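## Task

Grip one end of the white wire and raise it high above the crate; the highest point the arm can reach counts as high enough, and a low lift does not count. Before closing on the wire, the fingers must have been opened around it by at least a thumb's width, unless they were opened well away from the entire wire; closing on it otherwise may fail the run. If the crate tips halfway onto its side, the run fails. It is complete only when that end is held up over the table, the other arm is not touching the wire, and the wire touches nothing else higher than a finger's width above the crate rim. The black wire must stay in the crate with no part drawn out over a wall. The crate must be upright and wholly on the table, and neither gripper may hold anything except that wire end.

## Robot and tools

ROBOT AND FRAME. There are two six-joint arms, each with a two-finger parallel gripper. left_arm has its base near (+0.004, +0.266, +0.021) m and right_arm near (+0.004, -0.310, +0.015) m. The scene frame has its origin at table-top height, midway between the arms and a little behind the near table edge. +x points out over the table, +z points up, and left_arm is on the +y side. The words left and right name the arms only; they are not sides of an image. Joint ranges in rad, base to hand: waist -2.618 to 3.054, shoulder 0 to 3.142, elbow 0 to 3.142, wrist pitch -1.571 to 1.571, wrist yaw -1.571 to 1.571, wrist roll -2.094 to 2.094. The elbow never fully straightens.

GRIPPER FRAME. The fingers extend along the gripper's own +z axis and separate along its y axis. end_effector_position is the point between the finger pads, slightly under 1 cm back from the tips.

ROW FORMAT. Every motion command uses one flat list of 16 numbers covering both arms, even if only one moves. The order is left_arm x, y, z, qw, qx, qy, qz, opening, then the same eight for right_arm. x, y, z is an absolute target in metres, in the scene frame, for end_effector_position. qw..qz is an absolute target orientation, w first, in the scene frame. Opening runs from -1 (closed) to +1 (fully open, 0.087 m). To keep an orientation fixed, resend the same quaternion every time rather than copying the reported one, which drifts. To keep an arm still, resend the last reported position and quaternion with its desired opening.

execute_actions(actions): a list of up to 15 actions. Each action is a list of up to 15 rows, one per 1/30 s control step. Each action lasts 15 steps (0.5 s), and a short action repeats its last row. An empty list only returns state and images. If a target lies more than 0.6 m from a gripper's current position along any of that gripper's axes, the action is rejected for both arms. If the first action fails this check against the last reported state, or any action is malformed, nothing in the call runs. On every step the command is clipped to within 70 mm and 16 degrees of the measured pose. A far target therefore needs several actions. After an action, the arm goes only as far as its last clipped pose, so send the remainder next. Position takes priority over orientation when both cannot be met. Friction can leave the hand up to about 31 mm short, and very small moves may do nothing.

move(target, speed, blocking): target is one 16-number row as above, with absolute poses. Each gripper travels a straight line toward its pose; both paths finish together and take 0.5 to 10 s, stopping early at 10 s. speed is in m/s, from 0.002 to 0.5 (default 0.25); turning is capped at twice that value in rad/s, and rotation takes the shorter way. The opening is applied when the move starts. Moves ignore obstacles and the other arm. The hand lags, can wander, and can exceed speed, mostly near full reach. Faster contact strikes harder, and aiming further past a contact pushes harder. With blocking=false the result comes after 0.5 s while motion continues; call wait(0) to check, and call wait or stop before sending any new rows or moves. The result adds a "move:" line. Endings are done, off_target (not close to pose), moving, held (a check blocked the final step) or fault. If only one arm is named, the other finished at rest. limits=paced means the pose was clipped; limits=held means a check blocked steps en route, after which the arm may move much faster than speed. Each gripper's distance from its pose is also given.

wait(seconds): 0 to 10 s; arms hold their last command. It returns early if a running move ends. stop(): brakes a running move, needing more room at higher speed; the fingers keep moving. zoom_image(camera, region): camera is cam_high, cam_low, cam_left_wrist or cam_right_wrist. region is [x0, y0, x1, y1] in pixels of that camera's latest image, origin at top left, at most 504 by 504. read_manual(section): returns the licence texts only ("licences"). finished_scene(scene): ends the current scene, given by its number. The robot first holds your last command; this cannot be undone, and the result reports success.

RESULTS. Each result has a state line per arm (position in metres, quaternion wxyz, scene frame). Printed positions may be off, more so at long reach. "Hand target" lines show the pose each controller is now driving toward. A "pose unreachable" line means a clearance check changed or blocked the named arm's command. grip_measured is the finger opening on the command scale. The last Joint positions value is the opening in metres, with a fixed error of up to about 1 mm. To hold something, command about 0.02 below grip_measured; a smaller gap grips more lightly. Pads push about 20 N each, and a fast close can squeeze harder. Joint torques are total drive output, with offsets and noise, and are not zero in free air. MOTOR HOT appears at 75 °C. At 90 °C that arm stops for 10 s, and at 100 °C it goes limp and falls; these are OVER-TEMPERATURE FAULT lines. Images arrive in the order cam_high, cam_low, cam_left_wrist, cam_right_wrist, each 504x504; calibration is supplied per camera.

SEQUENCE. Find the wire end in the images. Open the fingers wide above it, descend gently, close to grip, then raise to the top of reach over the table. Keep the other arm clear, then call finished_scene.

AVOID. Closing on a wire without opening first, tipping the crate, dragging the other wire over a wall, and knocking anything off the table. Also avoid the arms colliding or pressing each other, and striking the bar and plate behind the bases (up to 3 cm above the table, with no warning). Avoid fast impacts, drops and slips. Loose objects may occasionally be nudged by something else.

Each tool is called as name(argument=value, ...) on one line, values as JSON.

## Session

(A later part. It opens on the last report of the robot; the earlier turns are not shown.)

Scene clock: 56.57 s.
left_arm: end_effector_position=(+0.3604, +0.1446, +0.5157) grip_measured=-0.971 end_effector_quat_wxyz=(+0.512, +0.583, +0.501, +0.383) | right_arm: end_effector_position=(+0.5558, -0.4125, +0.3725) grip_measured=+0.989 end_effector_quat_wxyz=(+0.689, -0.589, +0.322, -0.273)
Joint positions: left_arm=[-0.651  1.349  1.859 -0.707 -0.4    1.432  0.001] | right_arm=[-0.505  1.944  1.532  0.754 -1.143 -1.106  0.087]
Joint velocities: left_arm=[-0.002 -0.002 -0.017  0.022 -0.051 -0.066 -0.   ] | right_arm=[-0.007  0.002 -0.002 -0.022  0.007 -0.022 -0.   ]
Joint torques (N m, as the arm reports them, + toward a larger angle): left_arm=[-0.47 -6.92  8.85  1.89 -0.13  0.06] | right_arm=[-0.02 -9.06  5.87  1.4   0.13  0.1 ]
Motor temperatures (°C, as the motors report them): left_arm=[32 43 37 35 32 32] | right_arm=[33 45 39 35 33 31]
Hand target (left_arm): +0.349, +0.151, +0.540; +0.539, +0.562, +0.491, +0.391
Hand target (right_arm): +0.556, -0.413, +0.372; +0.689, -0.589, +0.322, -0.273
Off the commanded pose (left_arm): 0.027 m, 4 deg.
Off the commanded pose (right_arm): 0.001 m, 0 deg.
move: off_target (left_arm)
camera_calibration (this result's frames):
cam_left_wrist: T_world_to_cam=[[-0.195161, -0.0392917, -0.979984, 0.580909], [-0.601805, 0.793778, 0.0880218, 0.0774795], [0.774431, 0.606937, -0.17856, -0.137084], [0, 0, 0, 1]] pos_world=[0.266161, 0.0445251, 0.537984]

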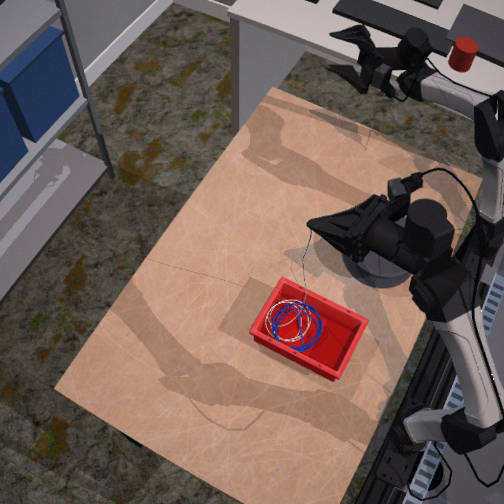

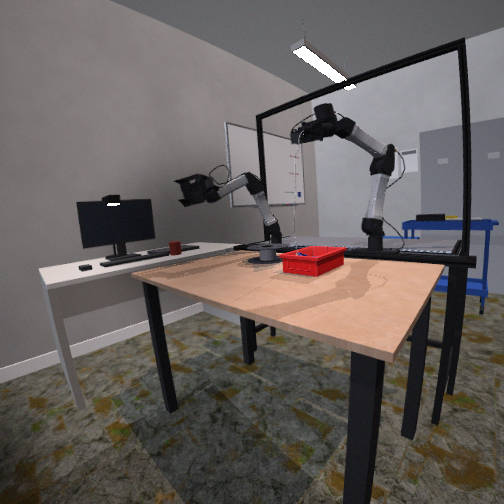

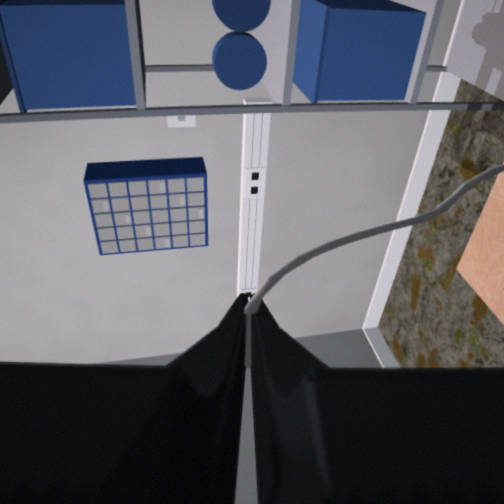

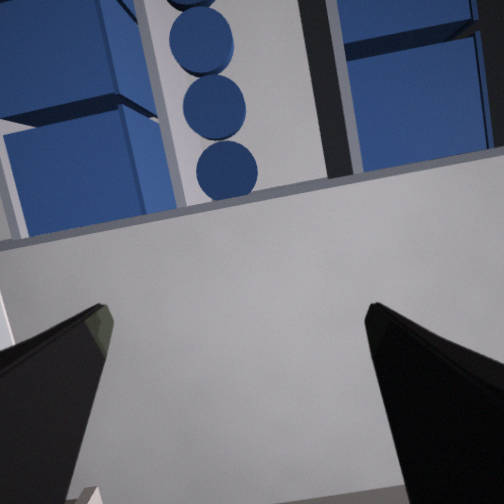

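move(target=[0.31,0.15,0.74,0.75,0.433,0.25,0.433,-1,0.556,-0.413,0.372,0.689,-0.589,0.322,-0.273,1], speed=0.06)

zoom_image(camera="cam_low", region=[200,40,450,290])

Scene clock: 65.47 s.
left_arm: end_effector_position=(+0.3066, +0.1505, +0.7330) grip_measured=-0.971 end_effector_quat_wxyz=(+0.742, +0.440, +0.255, +0.437) | right_arm: end_effector_position=(+0.5558, -0.4125, +0.3725) grip_measured=+0.989 end_effector_quat_wxyz=(+0.689, -0.589, +0.322, -0.273)
Joint positions: left_arm=[-0.529  1.395  2.191 -0.293  0.014  1.579  0.001] | right_arm=[-0.505  1.944  1.532  0.754 -1.143 -1.106  0.087]
Joint velocities: left_arm=[ 0.002 -0.002 -0.007 -0.037 -0.022 -0.037  0.   ] | right_arm=[ 0.007 -0.007  0.007  0.066  0.007 -0.037 -0.001]
Joint torques (N m, as the arm reports them, + toward a larger angle): left_arm=[ 0.98 -0.93  6.67  1.49  0.02 -0.08] | right_arm=[-0.05 -9.1   5.86  1.39  0.15  0.09]
Motor temperatures (°C, as the motors report them): left_arm=[32 41 37 36 32 32] | right_arm=[33 45 39 35 33 31]
Hand target (left_arm): +0.308, +0.152, +0.739; +0.748, +0.431, +0.250, +0.439
Hand target (right_arm): +0.556, -0.413, +0.372; +0.689, -0.589, +0.322, -0.273
Off the commanded pose (left_arm): 0.008 m, 1 deg.
Off the commanded pose (right_arm): 0.001 m, 0 deg.
move: done
camera_calibration (this result's frames):
cam_left_wrist: T_world_to_cam=[[0.41777, -0.241624, -0.875834, 0.549699], [-0.26304, 0.890538, -0.37115, 0.239402], [0.869643, 0.385435, 0.308483, -0.413023], [0, 0, 0, 1]] pos_world=[0.192507, 0.0788171, 0.69771]

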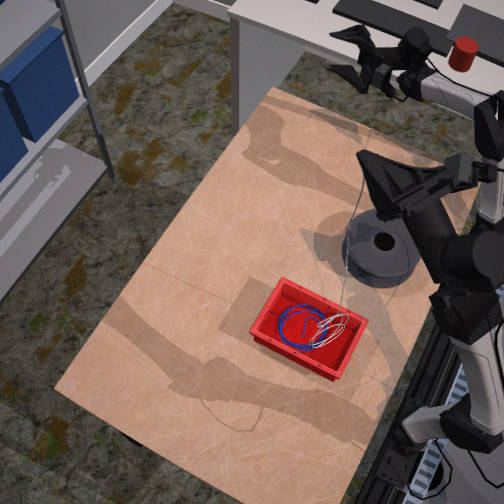

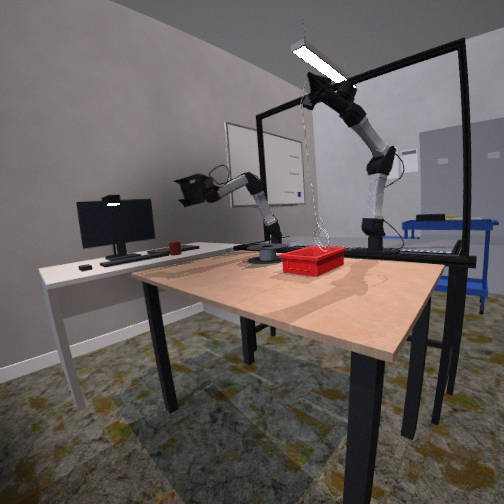

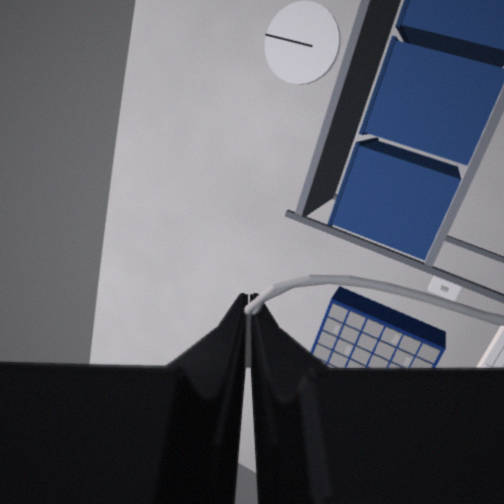

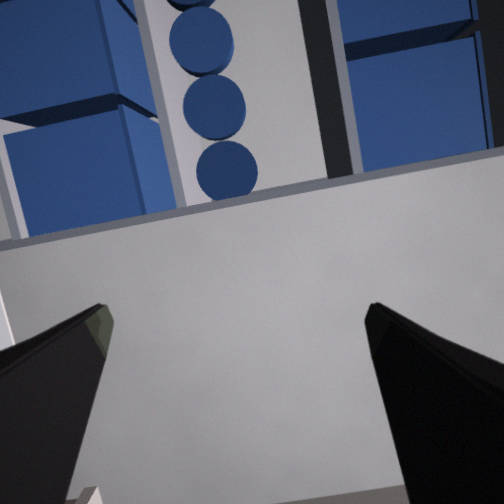

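Region (200, 40, 450, 290) of cam_low's 504x504 image, scaled by 2.016, with more detail than that image has.

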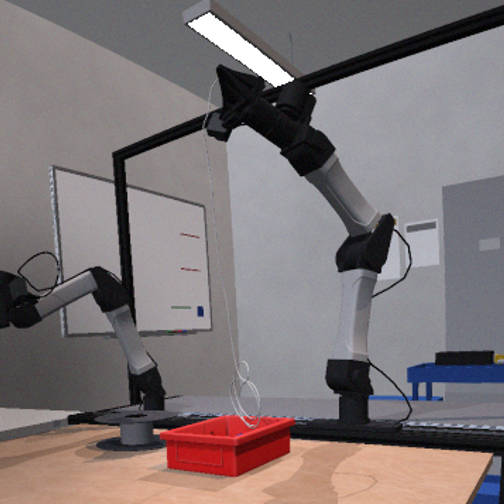

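finished_scene(scene=1)

The scene is finished: the task was done.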